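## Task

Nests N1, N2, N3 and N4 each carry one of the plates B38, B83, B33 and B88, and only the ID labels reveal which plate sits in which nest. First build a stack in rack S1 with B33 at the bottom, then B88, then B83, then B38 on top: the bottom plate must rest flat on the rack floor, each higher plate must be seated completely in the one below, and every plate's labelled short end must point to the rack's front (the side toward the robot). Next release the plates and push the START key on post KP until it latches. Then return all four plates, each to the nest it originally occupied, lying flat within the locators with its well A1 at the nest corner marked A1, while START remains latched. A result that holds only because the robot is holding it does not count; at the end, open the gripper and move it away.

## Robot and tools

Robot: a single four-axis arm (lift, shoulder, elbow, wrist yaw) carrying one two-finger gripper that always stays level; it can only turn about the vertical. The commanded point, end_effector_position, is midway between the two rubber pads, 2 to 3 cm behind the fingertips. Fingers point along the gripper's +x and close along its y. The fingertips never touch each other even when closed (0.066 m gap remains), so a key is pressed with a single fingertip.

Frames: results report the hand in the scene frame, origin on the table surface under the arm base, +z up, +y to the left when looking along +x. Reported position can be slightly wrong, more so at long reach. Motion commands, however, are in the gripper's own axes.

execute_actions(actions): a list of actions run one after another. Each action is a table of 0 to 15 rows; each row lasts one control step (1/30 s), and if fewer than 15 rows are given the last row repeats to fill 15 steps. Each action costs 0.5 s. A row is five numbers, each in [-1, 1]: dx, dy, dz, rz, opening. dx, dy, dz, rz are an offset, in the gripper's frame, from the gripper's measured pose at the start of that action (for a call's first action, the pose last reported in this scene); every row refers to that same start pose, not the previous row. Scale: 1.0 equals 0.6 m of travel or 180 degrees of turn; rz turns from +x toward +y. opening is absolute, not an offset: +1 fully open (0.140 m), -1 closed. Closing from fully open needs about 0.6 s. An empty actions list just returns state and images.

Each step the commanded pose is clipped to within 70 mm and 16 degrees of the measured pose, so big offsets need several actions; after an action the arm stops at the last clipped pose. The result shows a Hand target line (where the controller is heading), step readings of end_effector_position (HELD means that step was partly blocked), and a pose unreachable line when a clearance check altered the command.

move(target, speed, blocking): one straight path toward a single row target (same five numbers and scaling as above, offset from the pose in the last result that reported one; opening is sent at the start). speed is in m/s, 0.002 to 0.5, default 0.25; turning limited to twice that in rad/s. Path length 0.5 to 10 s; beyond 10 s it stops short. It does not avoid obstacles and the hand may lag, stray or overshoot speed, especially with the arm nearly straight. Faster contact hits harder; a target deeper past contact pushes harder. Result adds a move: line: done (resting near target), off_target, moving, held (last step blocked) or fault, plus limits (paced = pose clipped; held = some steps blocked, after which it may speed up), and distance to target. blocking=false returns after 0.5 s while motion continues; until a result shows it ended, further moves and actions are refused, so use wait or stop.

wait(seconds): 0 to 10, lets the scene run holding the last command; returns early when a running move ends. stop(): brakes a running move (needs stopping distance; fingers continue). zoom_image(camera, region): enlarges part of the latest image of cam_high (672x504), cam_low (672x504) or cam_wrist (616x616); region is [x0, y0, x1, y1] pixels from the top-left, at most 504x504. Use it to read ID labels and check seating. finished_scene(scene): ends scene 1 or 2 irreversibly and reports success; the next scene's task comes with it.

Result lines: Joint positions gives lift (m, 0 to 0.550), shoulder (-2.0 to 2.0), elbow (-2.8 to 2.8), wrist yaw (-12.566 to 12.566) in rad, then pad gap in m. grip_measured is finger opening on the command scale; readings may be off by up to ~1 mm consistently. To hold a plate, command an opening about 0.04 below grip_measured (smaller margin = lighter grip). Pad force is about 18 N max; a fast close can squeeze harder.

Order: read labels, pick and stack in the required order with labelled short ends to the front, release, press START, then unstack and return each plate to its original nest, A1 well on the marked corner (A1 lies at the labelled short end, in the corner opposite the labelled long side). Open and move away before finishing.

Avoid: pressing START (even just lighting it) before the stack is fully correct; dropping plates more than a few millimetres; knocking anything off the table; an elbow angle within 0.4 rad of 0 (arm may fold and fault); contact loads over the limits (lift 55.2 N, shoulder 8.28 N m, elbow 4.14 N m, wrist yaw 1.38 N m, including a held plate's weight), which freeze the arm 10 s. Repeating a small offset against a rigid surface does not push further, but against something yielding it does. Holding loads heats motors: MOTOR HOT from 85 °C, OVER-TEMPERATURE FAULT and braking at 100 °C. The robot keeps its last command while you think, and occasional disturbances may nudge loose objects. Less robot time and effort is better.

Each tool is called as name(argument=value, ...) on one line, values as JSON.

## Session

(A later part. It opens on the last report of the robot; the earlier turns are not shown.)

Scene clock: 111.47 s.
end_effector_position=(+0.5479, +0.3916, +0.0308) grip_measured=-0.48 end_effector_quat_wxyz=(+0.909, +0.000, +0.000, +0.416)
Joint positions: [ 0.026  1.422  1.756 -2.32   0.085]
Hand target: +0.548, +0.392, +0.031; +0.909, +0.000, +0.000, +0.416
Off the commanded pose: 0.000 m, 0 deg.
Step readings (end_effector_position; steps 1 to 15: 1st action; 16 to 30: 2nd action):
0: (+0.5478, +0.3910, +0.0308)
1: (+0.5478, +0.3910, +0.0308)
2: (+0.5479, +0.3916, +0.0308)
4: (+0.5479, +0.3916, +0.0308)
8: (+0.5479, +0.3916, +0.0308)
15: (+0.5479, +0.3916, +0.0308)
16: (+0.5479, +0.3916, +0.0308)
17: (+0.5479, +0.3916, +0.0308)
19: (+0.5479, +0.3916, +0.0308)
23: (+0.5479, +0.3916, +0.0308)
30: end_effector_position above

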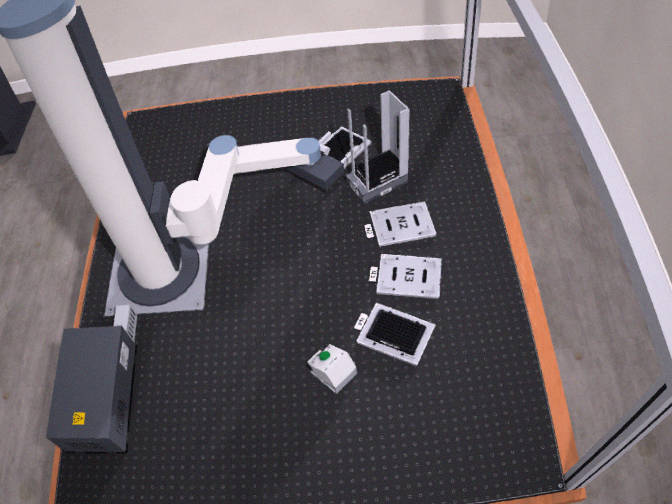

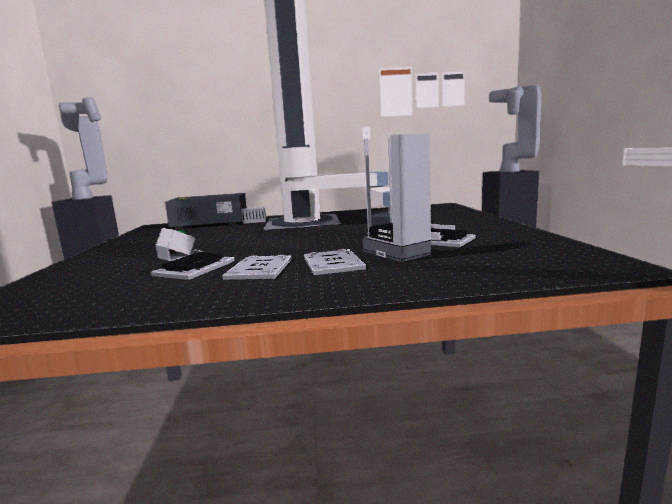

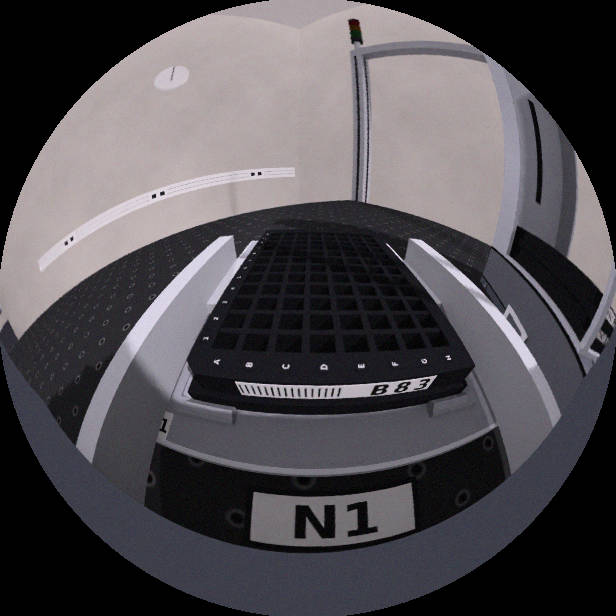

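move(target=[0,0,-0.025,0,-0.52], speed=0.015)

move(target=[0,0,0,0,-0.1])

move(target=[0,0,0.0922,0,-0.1], speed=0.15)

move(target=[-0.5085,0.5778,0,0.3139,-0.1], speed=0.35)

move(target=[0.23,0,0,0,-0.1], speed=0.15)

Scene clock: 238.23 s.
end_effector_position=(+0.6463, -0.2698, +0.0314) grip_measured=-0.47 end_effector_quat_wxyz=(+0.971, +0.000, +0.000, -0.238)
Joint positions: [ 0.026  0.09   1.77  -2.341  0.086]
Hand target: +0.646, -0.270, +0.031; +0.971, +0.000, +0.000, -0.239
Off the commanded pose: 0.000 m, 0 deg.
move: done

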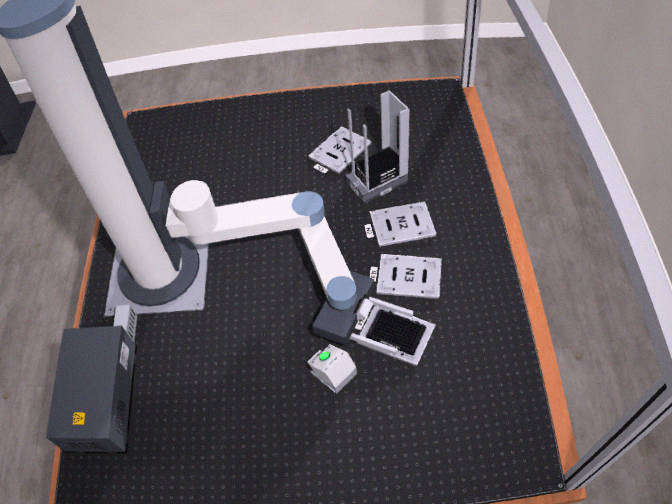

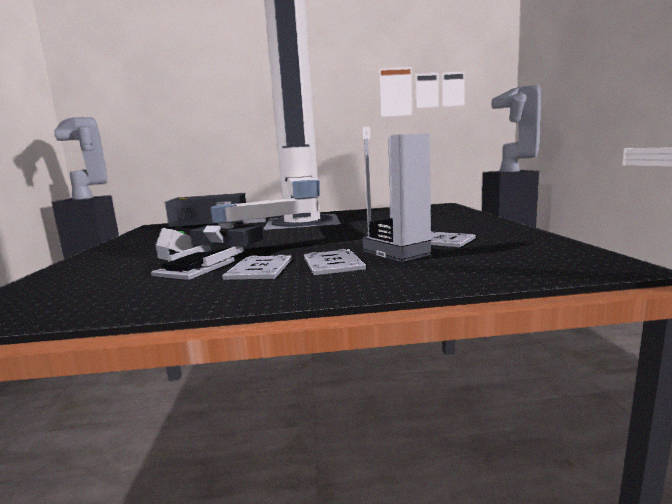

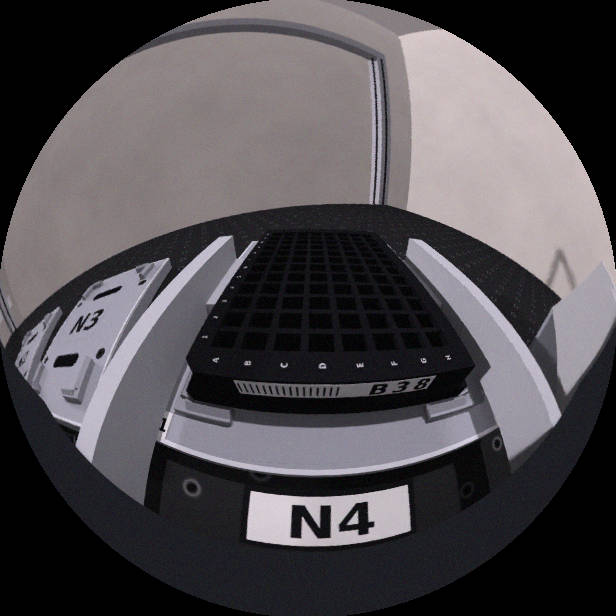

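Scene clock: 238.73 s.
end_effector_position=(+0.6463, -0.2698, +0.0314) grip_measured=-0.10 end_effector_quat_wxyz=(+0.971, +0.000, +0.000, -0.238)
Joint positions: [ 0.026  0.09   1.77  -2.341  0.099]
Hand target: +0.646, -0.270, +0.031; +0.971, +0.000, +0.000, -0.238
Off the commanded pose: 0.000 m, 0 deg.
move: done

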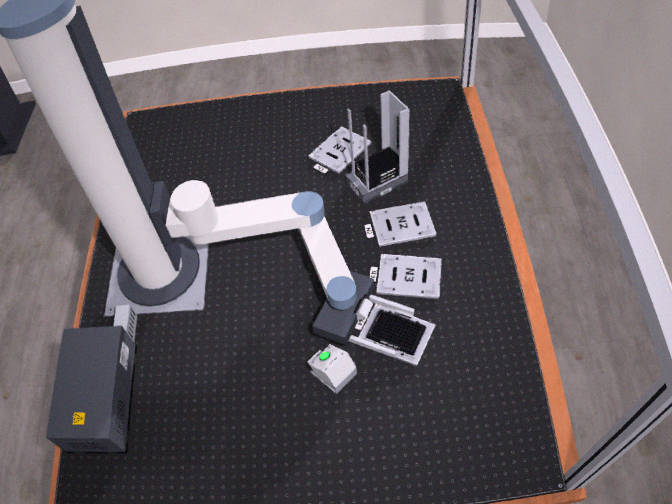

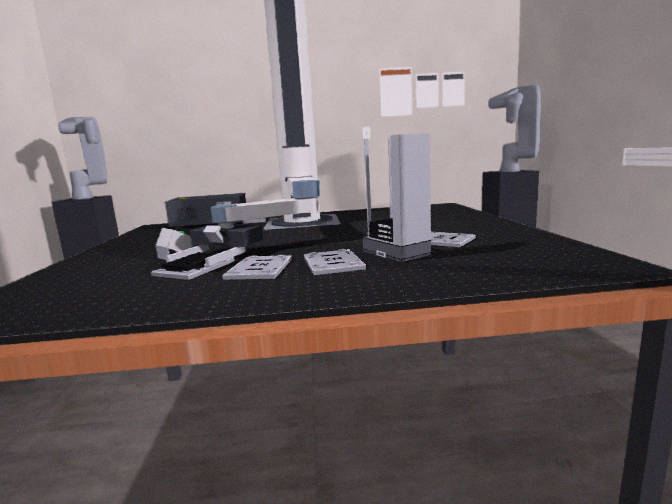

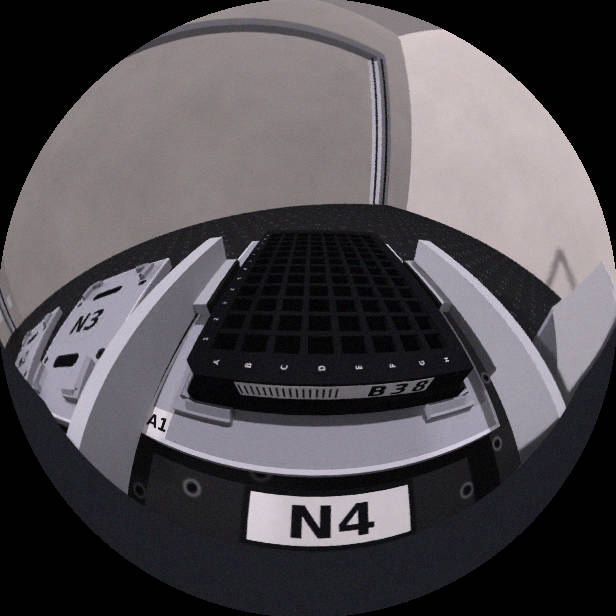

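Scene clock: 239.50 s.
end_effector_position=(+0.6464, -0.2698, +0.0868) grip_measured=-0.10 end_effector_quat_wxyz=(+0.971, +0.000, +0.000, -0.238)
Joint positions: [ 0.082  0.09   1.77  -2.341  0.099]
Hand target: +0.646, -0.270, +0.087; +0.971, +0.000, +0.000, -0.238
Off the commanded pose: 0.000 m, 0 deg.
move: done

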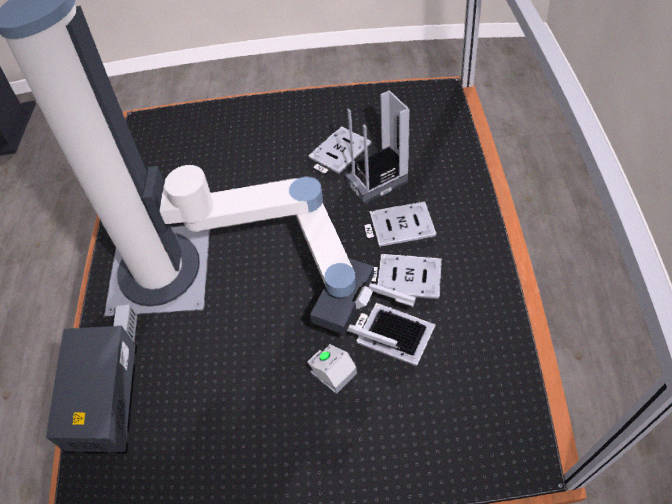

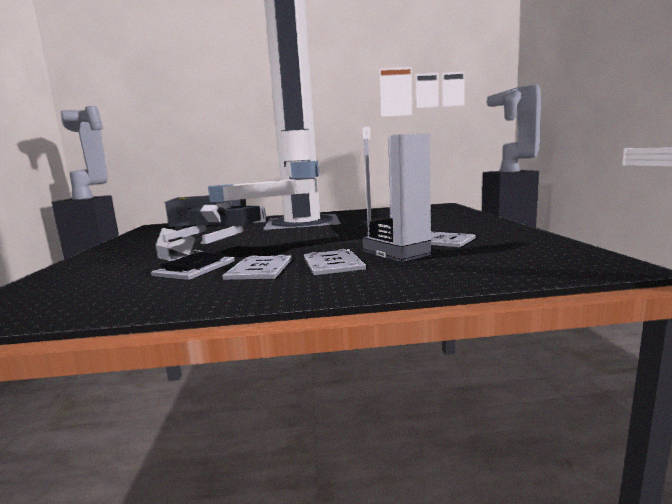

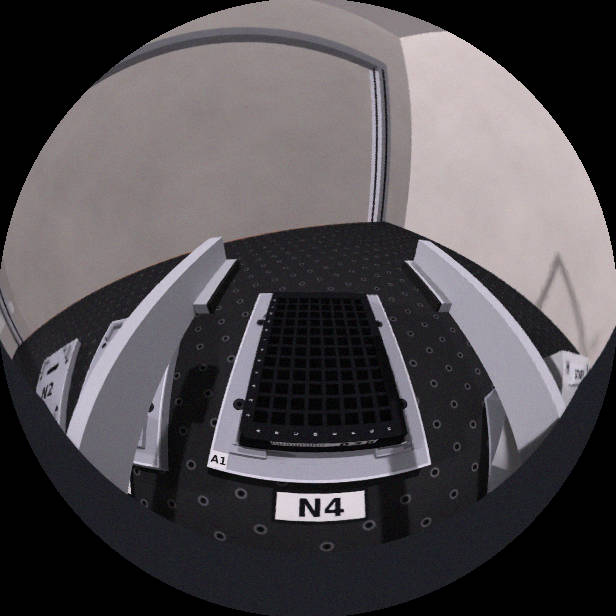

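Scene clock: 241.37 s.
end_effector_position=(+0.5366, +0.1790, +0.0868) grip_measured=-0.10 end_effector_quat_wxyz=(+0.968, +0.000, +0.000, +0.250)
Joint positions: [ 0.082  1.348  1.053 -1.896  0.099]
Hand target: +0.537, +0.179, +0.087; +0.968, +0.000, +0.000, +0.250
Off the commanded pose: 0.000 m, 0 deg.
move: done

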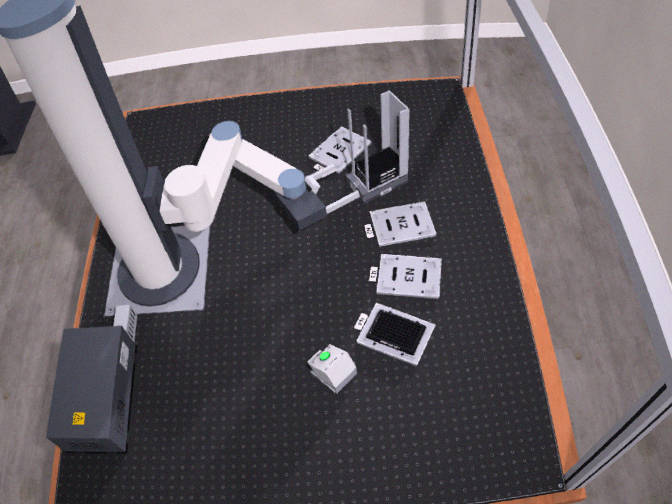

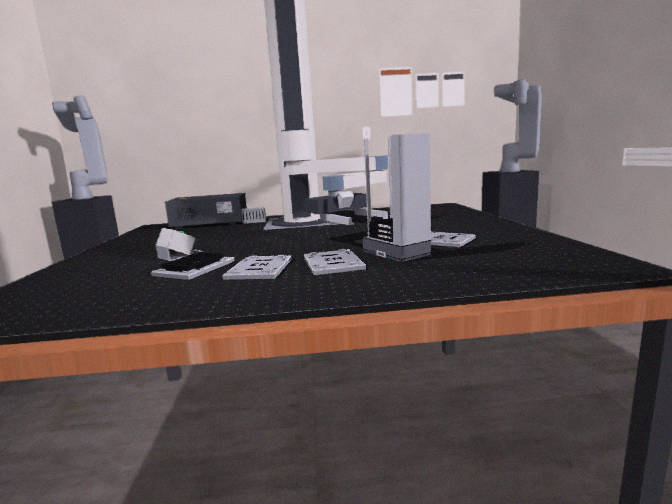

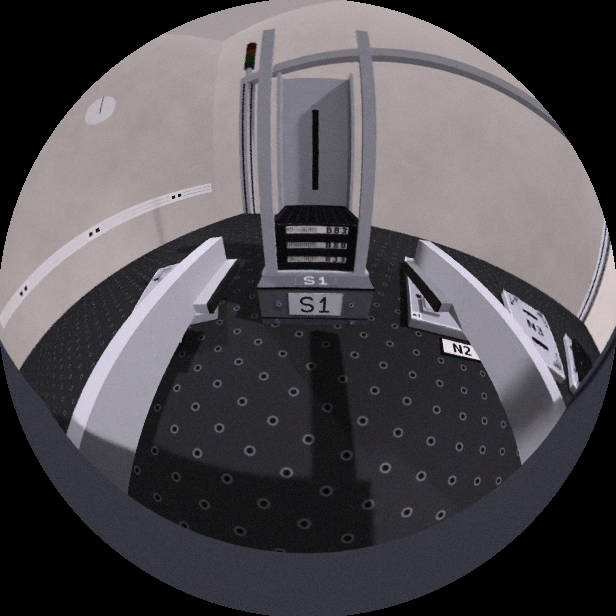

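Scene clock: 242.63 s.
end_effector_position=(+0.6573, +0.2458, +0.0868) grip_measured=-0.10 end_effector_quat_wxyz=(+0.968, +0.000, +0.000, +0.250)
Joint positions: [ 0.082  1.087  1.759 -2.34   0.099]
Hand target: +0.657, +0.246, +0.087; +0.968, +0.000, +0.000, +0.250
Off the commanded pose: 0.000 m, 0 deg.
move: done

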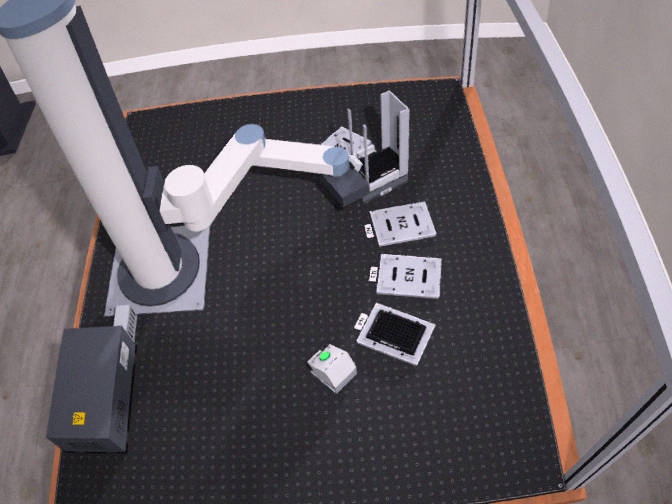

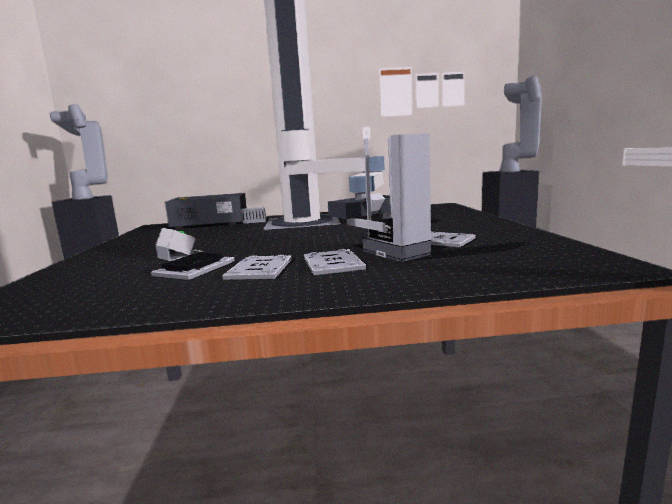

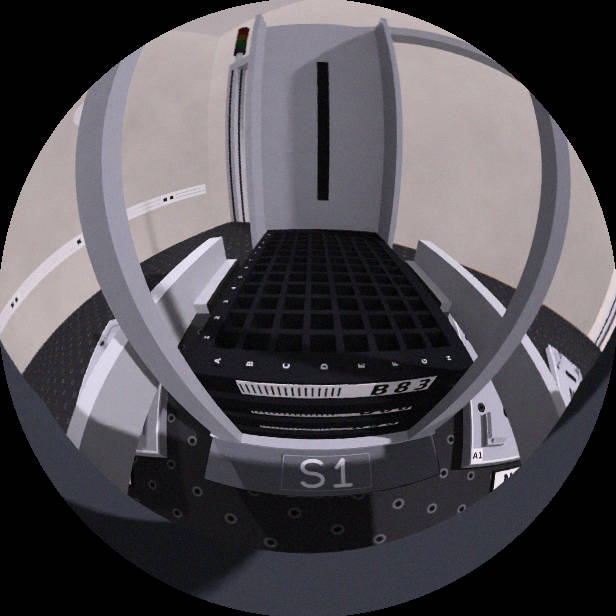

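move(target=[0,-0.0009,0,-0.0005,-0.52])

move(target=[0,0,0.3908,0,-0.52], speed=0.15)

move(target=[-0.0424,0.3017,0,0.114,-0.52])

move(target=[0,0,-0.458,0,-0.52], speed=0.2)

Scene clock: 249.57 s.
end_effector_position=(+0.6574, +0.2457, +0.0868) grip_measured=-0.48 end_effector_quat_wxyz=(+0.968, +0.000, +0.000, +0.250)
Joint positions: [ 0.082  1.087  1.759 -2.34   0.085]
Hand target: +0.658, +0.245, +0.087; +0.968, +0.000, +0.000, +0.249
Off the commanded pose: 0.000 m, 0 deg.
move: done

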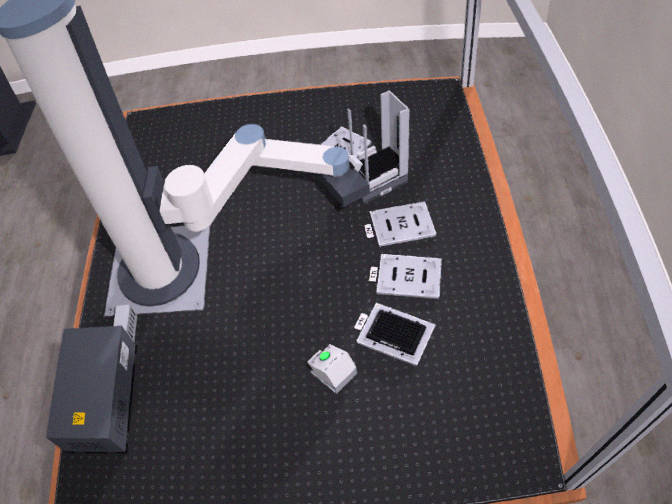

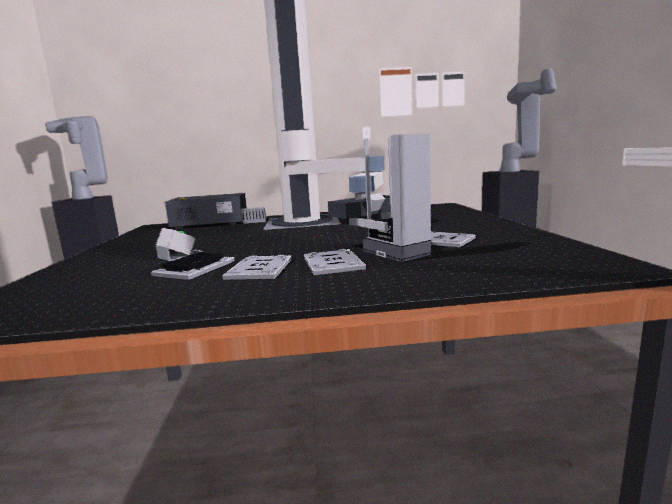

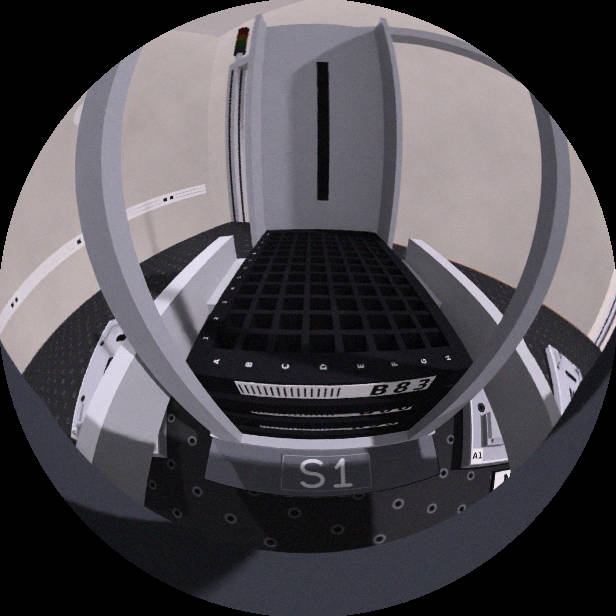

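Scene clock: 251.47 s.
end_effector_position=(+0.6574, +0.2457, +0.3213) grip_measured=-0.48 end_effector_quat_wxyz=(+0.968, +0.000, +0.000, +0.250)
Joint positions: [ 0.316  1.087  1.759 -2.34   0.085]
Hand target: +0.657, +0.246, +0.321; +0.968, +0.000, +0.000, +0.250
Off the commanded pose: 0.000 m, 0 deg.
move: done

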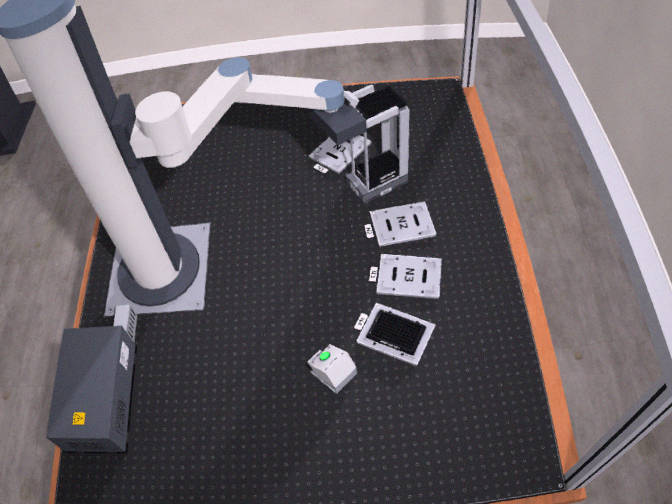

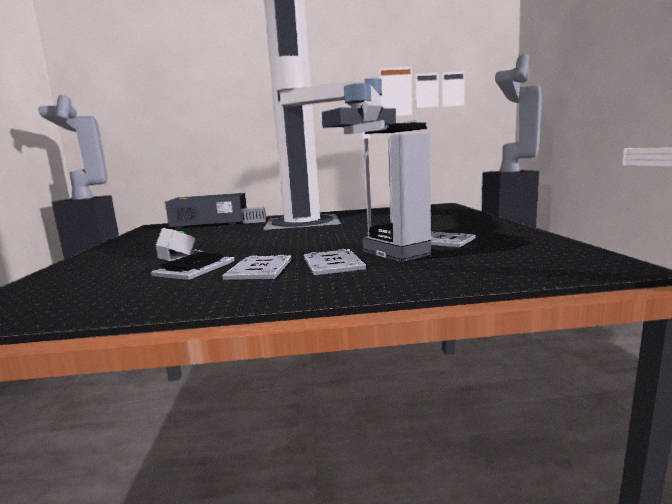

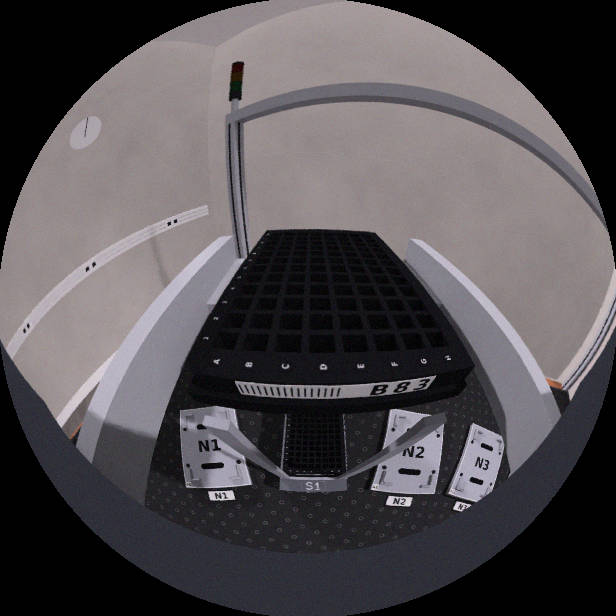

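Scene clock: 252.53 s.
end_effector_position=(+0.5473, +0.3920, +0.3213) grip_measured=-0.48 end_effector_quat_wxyz=(+0.908, +0.000, +0.000, +0.419)
Joint positions: [ 0.316  1.422  1.756 -2.313  0.085]
Hand target: +0.547, +0.392, +0.321; +0.908, +0.000, +0.000, +0.419
Off the commanded pose: 0.000 m, 0 deg.
move: done

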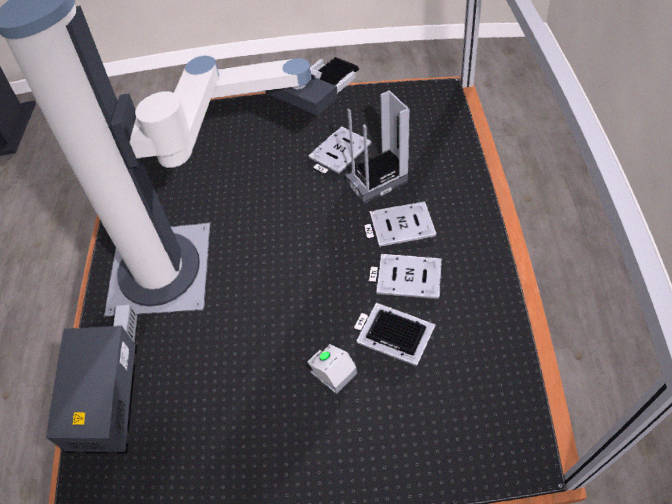

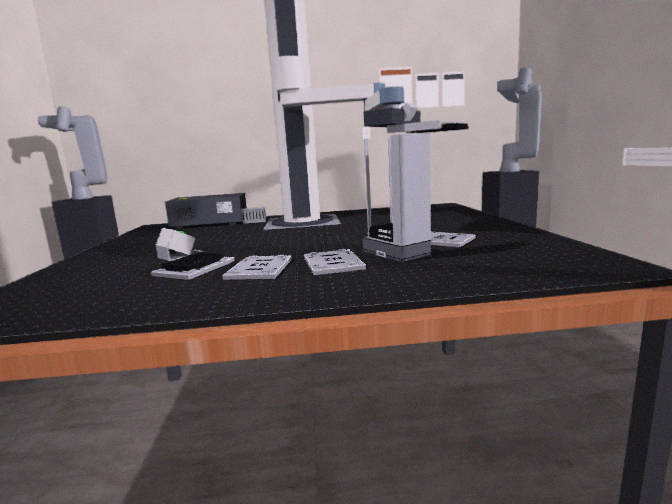

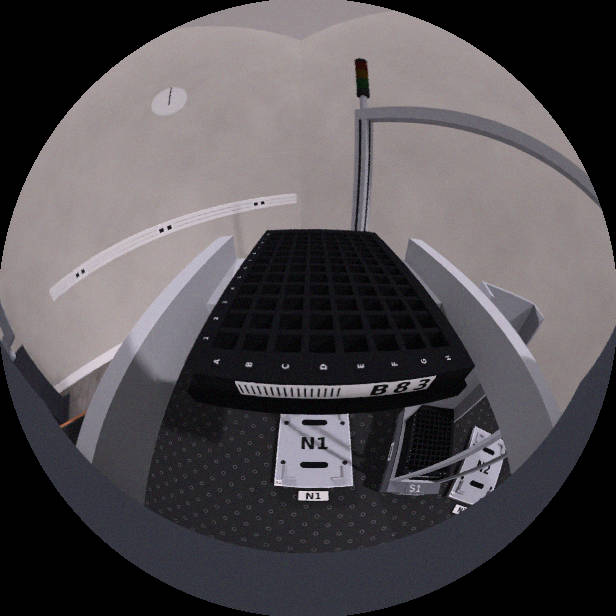

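Scene clock: 254.30 s.
end_effector_position=(+0.5473, +0.3920, +0.0464) grip_measured=-0.48 end_effector_quat_wxyz=(+0.908, +0.000, +0.000, +0.419)
Joint positions: [ 0.041  1.422  1.756 -2.313  0.085]
Hand target: +0.547, +0.392, +0.046; +0.908, +0.000, +0.000, +0.419
Off the commanded pose: 0.000 m, 0 deg.
move: done

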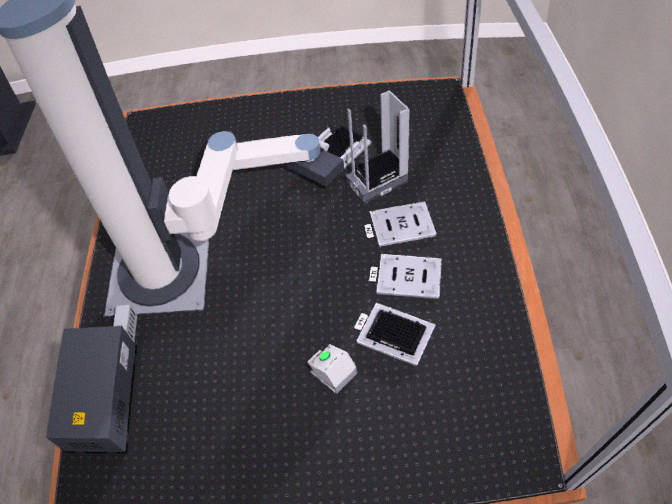

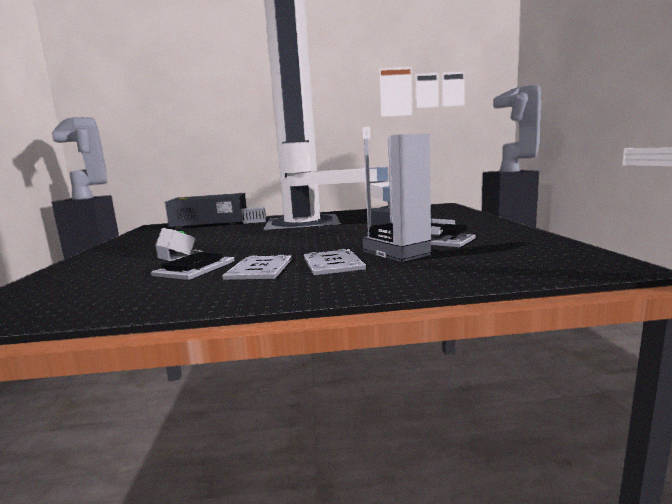

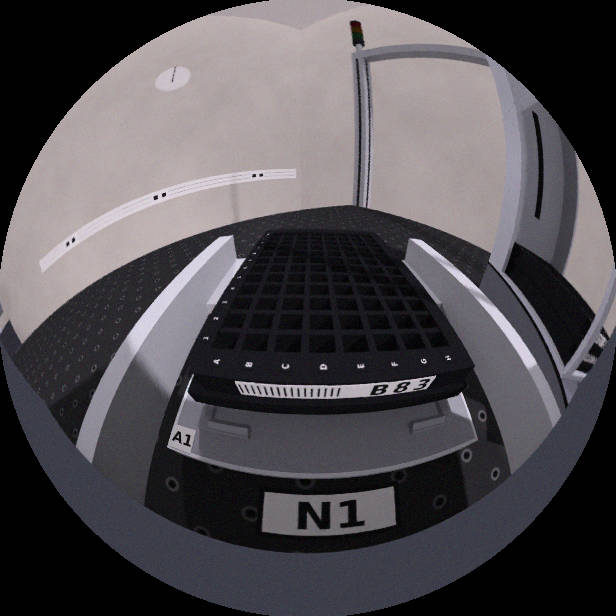

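move(target=[0.0005,-0.0015,-0.025,-0.0006,-0.52], speed=0.015)

move(target=[0,0,0,0,-0.1])

move(target=[0,0,0.071,0,-0.1], speed=0.15)

move(target=[-0.22,0,0,0,-0.1])

move(target=[-0.0618,-0.2165,0,-0.1143,-0.1])

Scene clock: 261.67 s.
end_effector_position=(+0.5481, +0.3916, +0.0314) grip_measured=-0.48 end_effector_quat_wxyz=(+0.908, +0.000, +0.000, +0.418)
Joint positions: [ 0.026  1.419  1.758 -2.314  0.085]
Hand target: +0.548, +0.392, +0.031; +0.908, +0.000, +0.000, +0.418
Off the commanded pose: 0.000 m, 0 deg.
move: done

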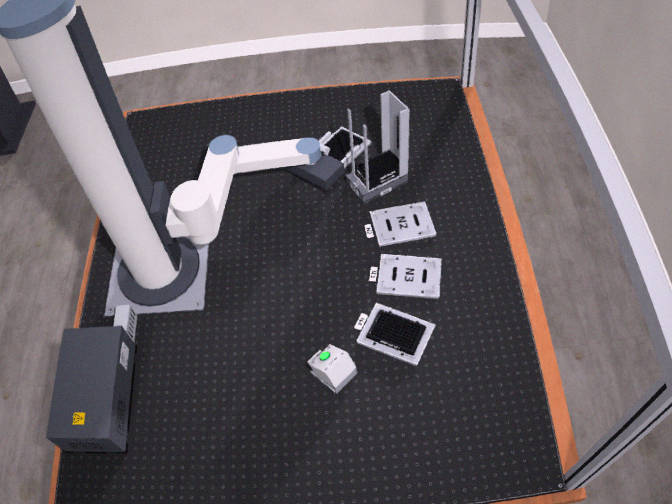

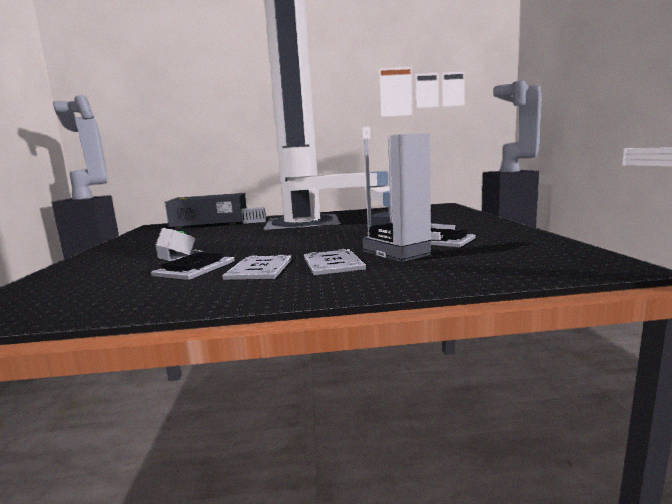

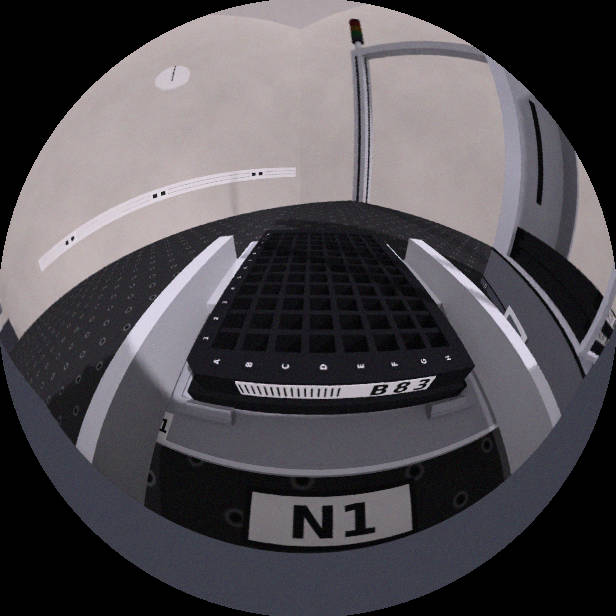

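Scene clock: 262.17 s.
end_effector_position=(+0.5481, +0.3916, +0.0314) grip_measured=-0.10 end_effector_quat_wxyz=(+0.908, +0.000, +0.000, +0.418)
Joint positions: [ 0.026  1.419  1.758 -2.314  0.099]
Hand target: +0.548, +0.392, +0.031; +0.908, +0.000, +0.000, +0.418
Off the commanded pose: 0.000 m, 0 deg.
move: done

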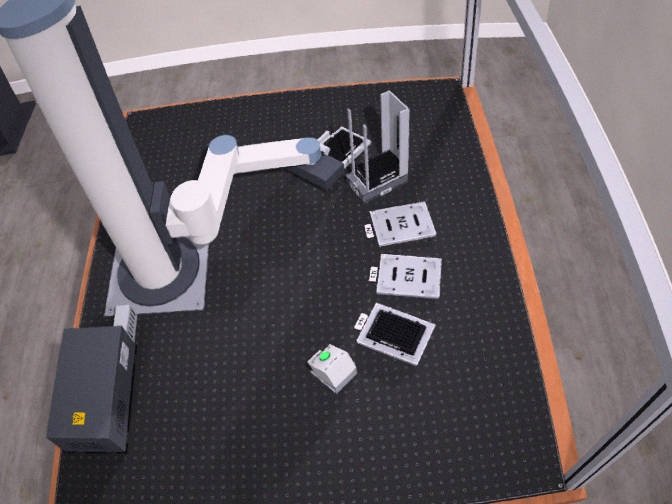

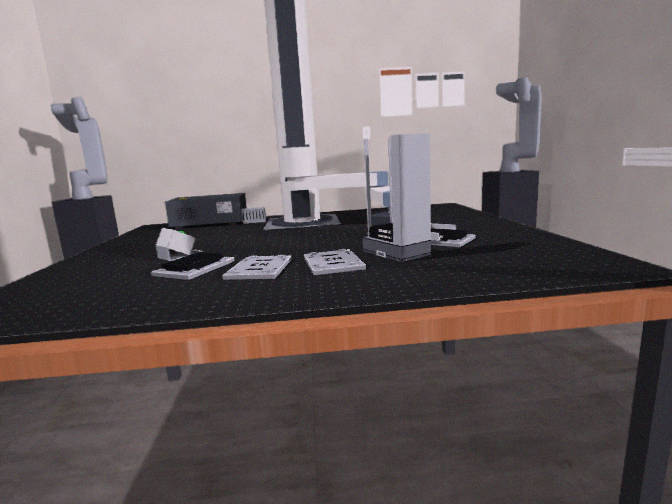

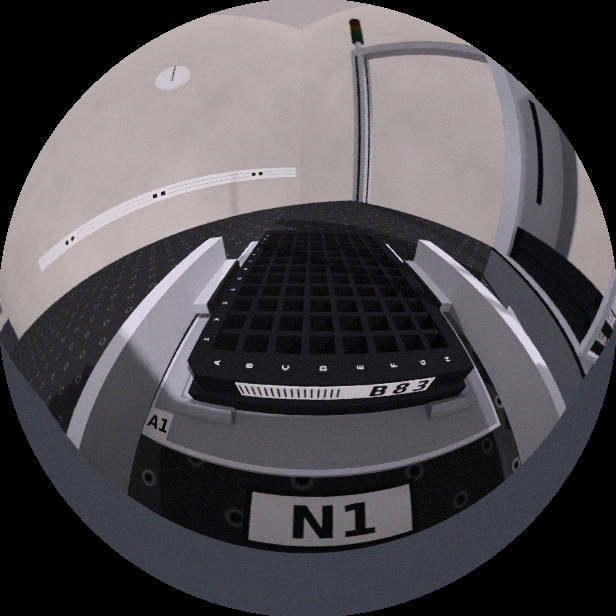

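Scene clock: 262.90 s.
end_effector_position=(+0.5481, +0.3916, +0.0740) grip_measured=-0.10 end_effector_quat_wxyz=(+0.908, +0.000, +0.000, +0.418)
Joint positions: [ 0.069  1.419  1.758 -2.314  0.099]
Hand target: +0.548, +0.392, +0.074; +0.908, +0.000, +0.000, +0.418
Off the commanded pose: 0.000 m, 0 deg.
move: done

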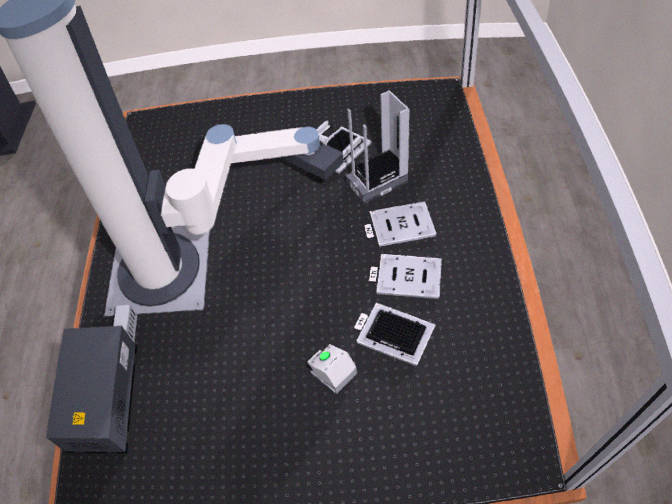

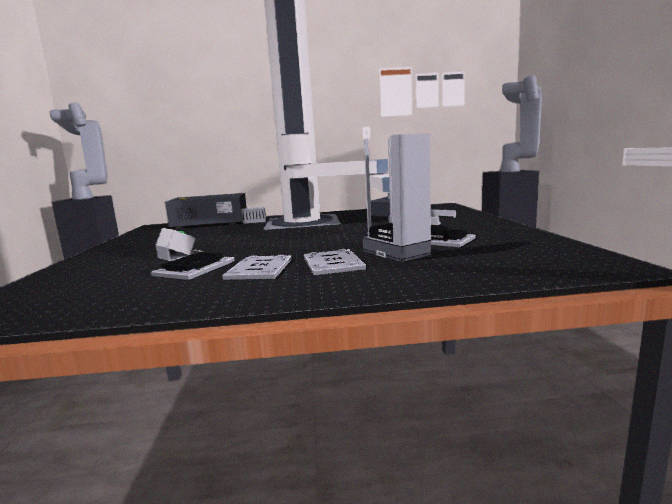

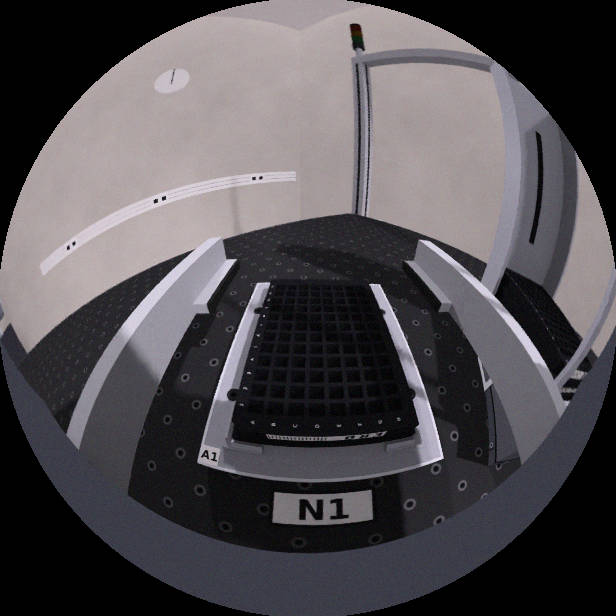

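Scene clock: 263.83 s.
end_effector_position=(+0.4623, +0.2914, +0.0740) grip_measured=-0.10 end_effector_quat_wxyz=(+0.908, +0.000, +0.000, +0.418)
Joint positions: [ 0.069  1.659  1.081 -1.877  0.099]
Hand target: +0.462, +0.291, +0.074; +0.908, +0.000, +0.000, +0.418
Off the commanded pose: 0.000 m, 0 deg.
move: done

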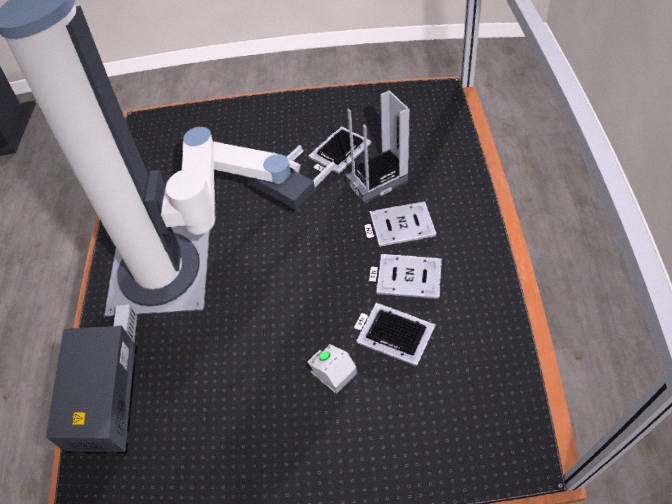

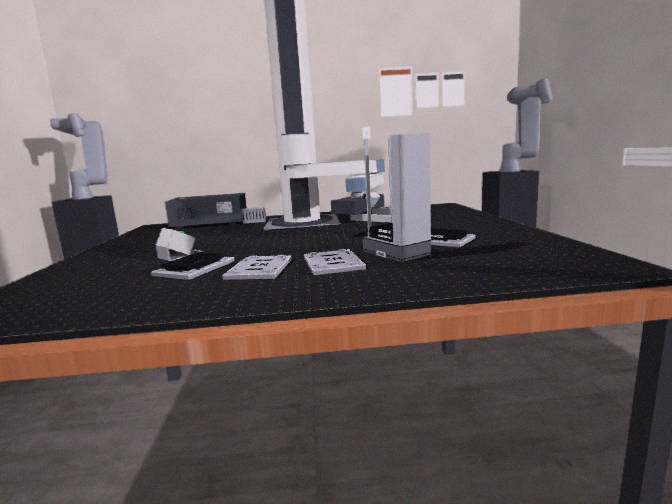

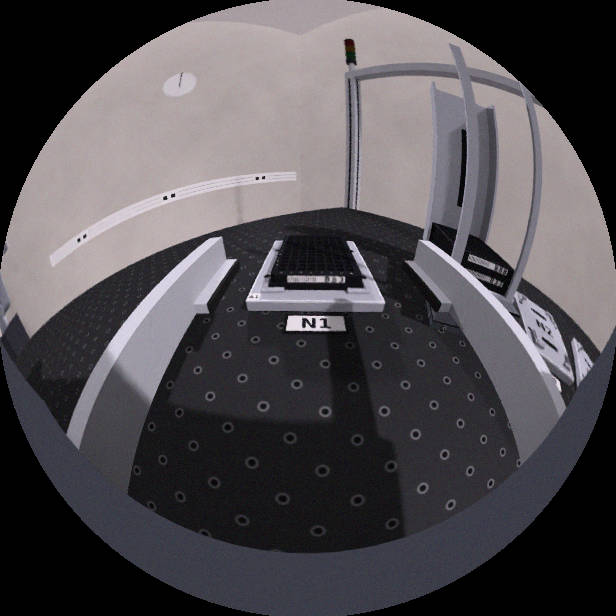

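Scene clock: 264.90 s.
end_effector_position=(+0.5368, +0.1785, +0.0740) grip_measured=-0.10 end_effector_quat_wxyz=(+0.969, +0.000, +0.000, +0.249)
Joint positions: [ 0.069  1.347  1.053 -1.898  0.099]
Hand target: +0.537, +0.179, +0.074; +0.969, +0.000, +0.000, +0.249
Off the commanded pose: 0.000 m, 0 deg.
move: done

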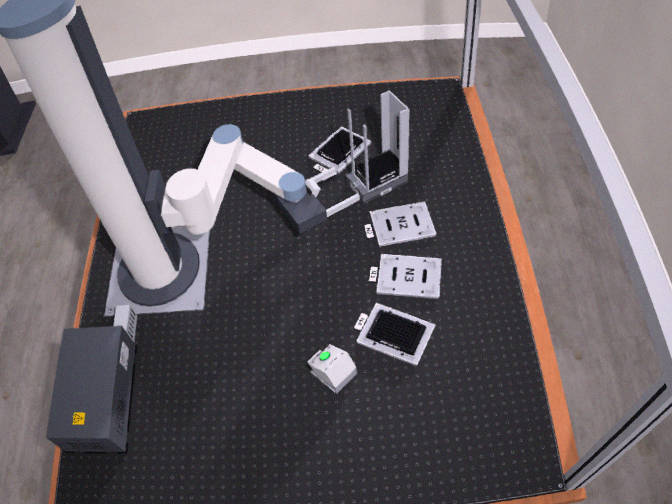

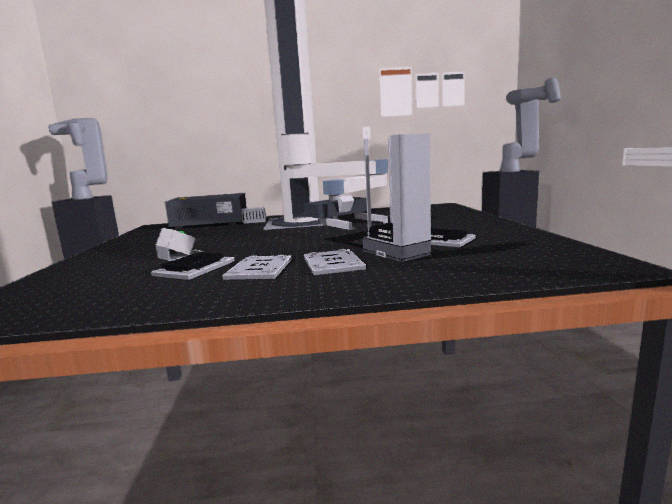

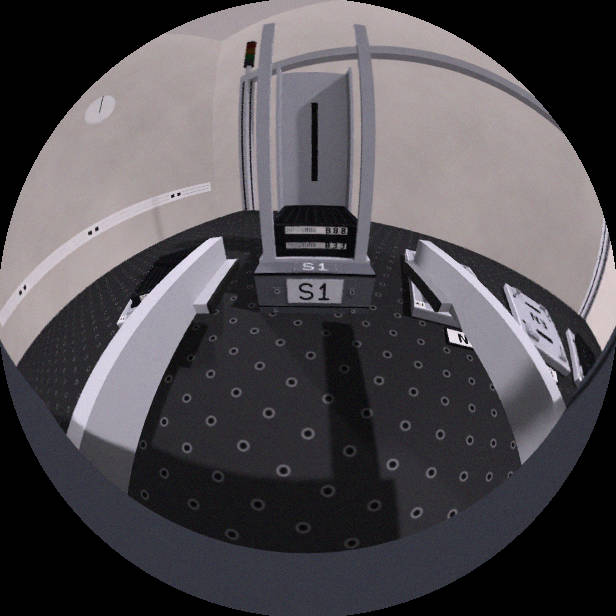

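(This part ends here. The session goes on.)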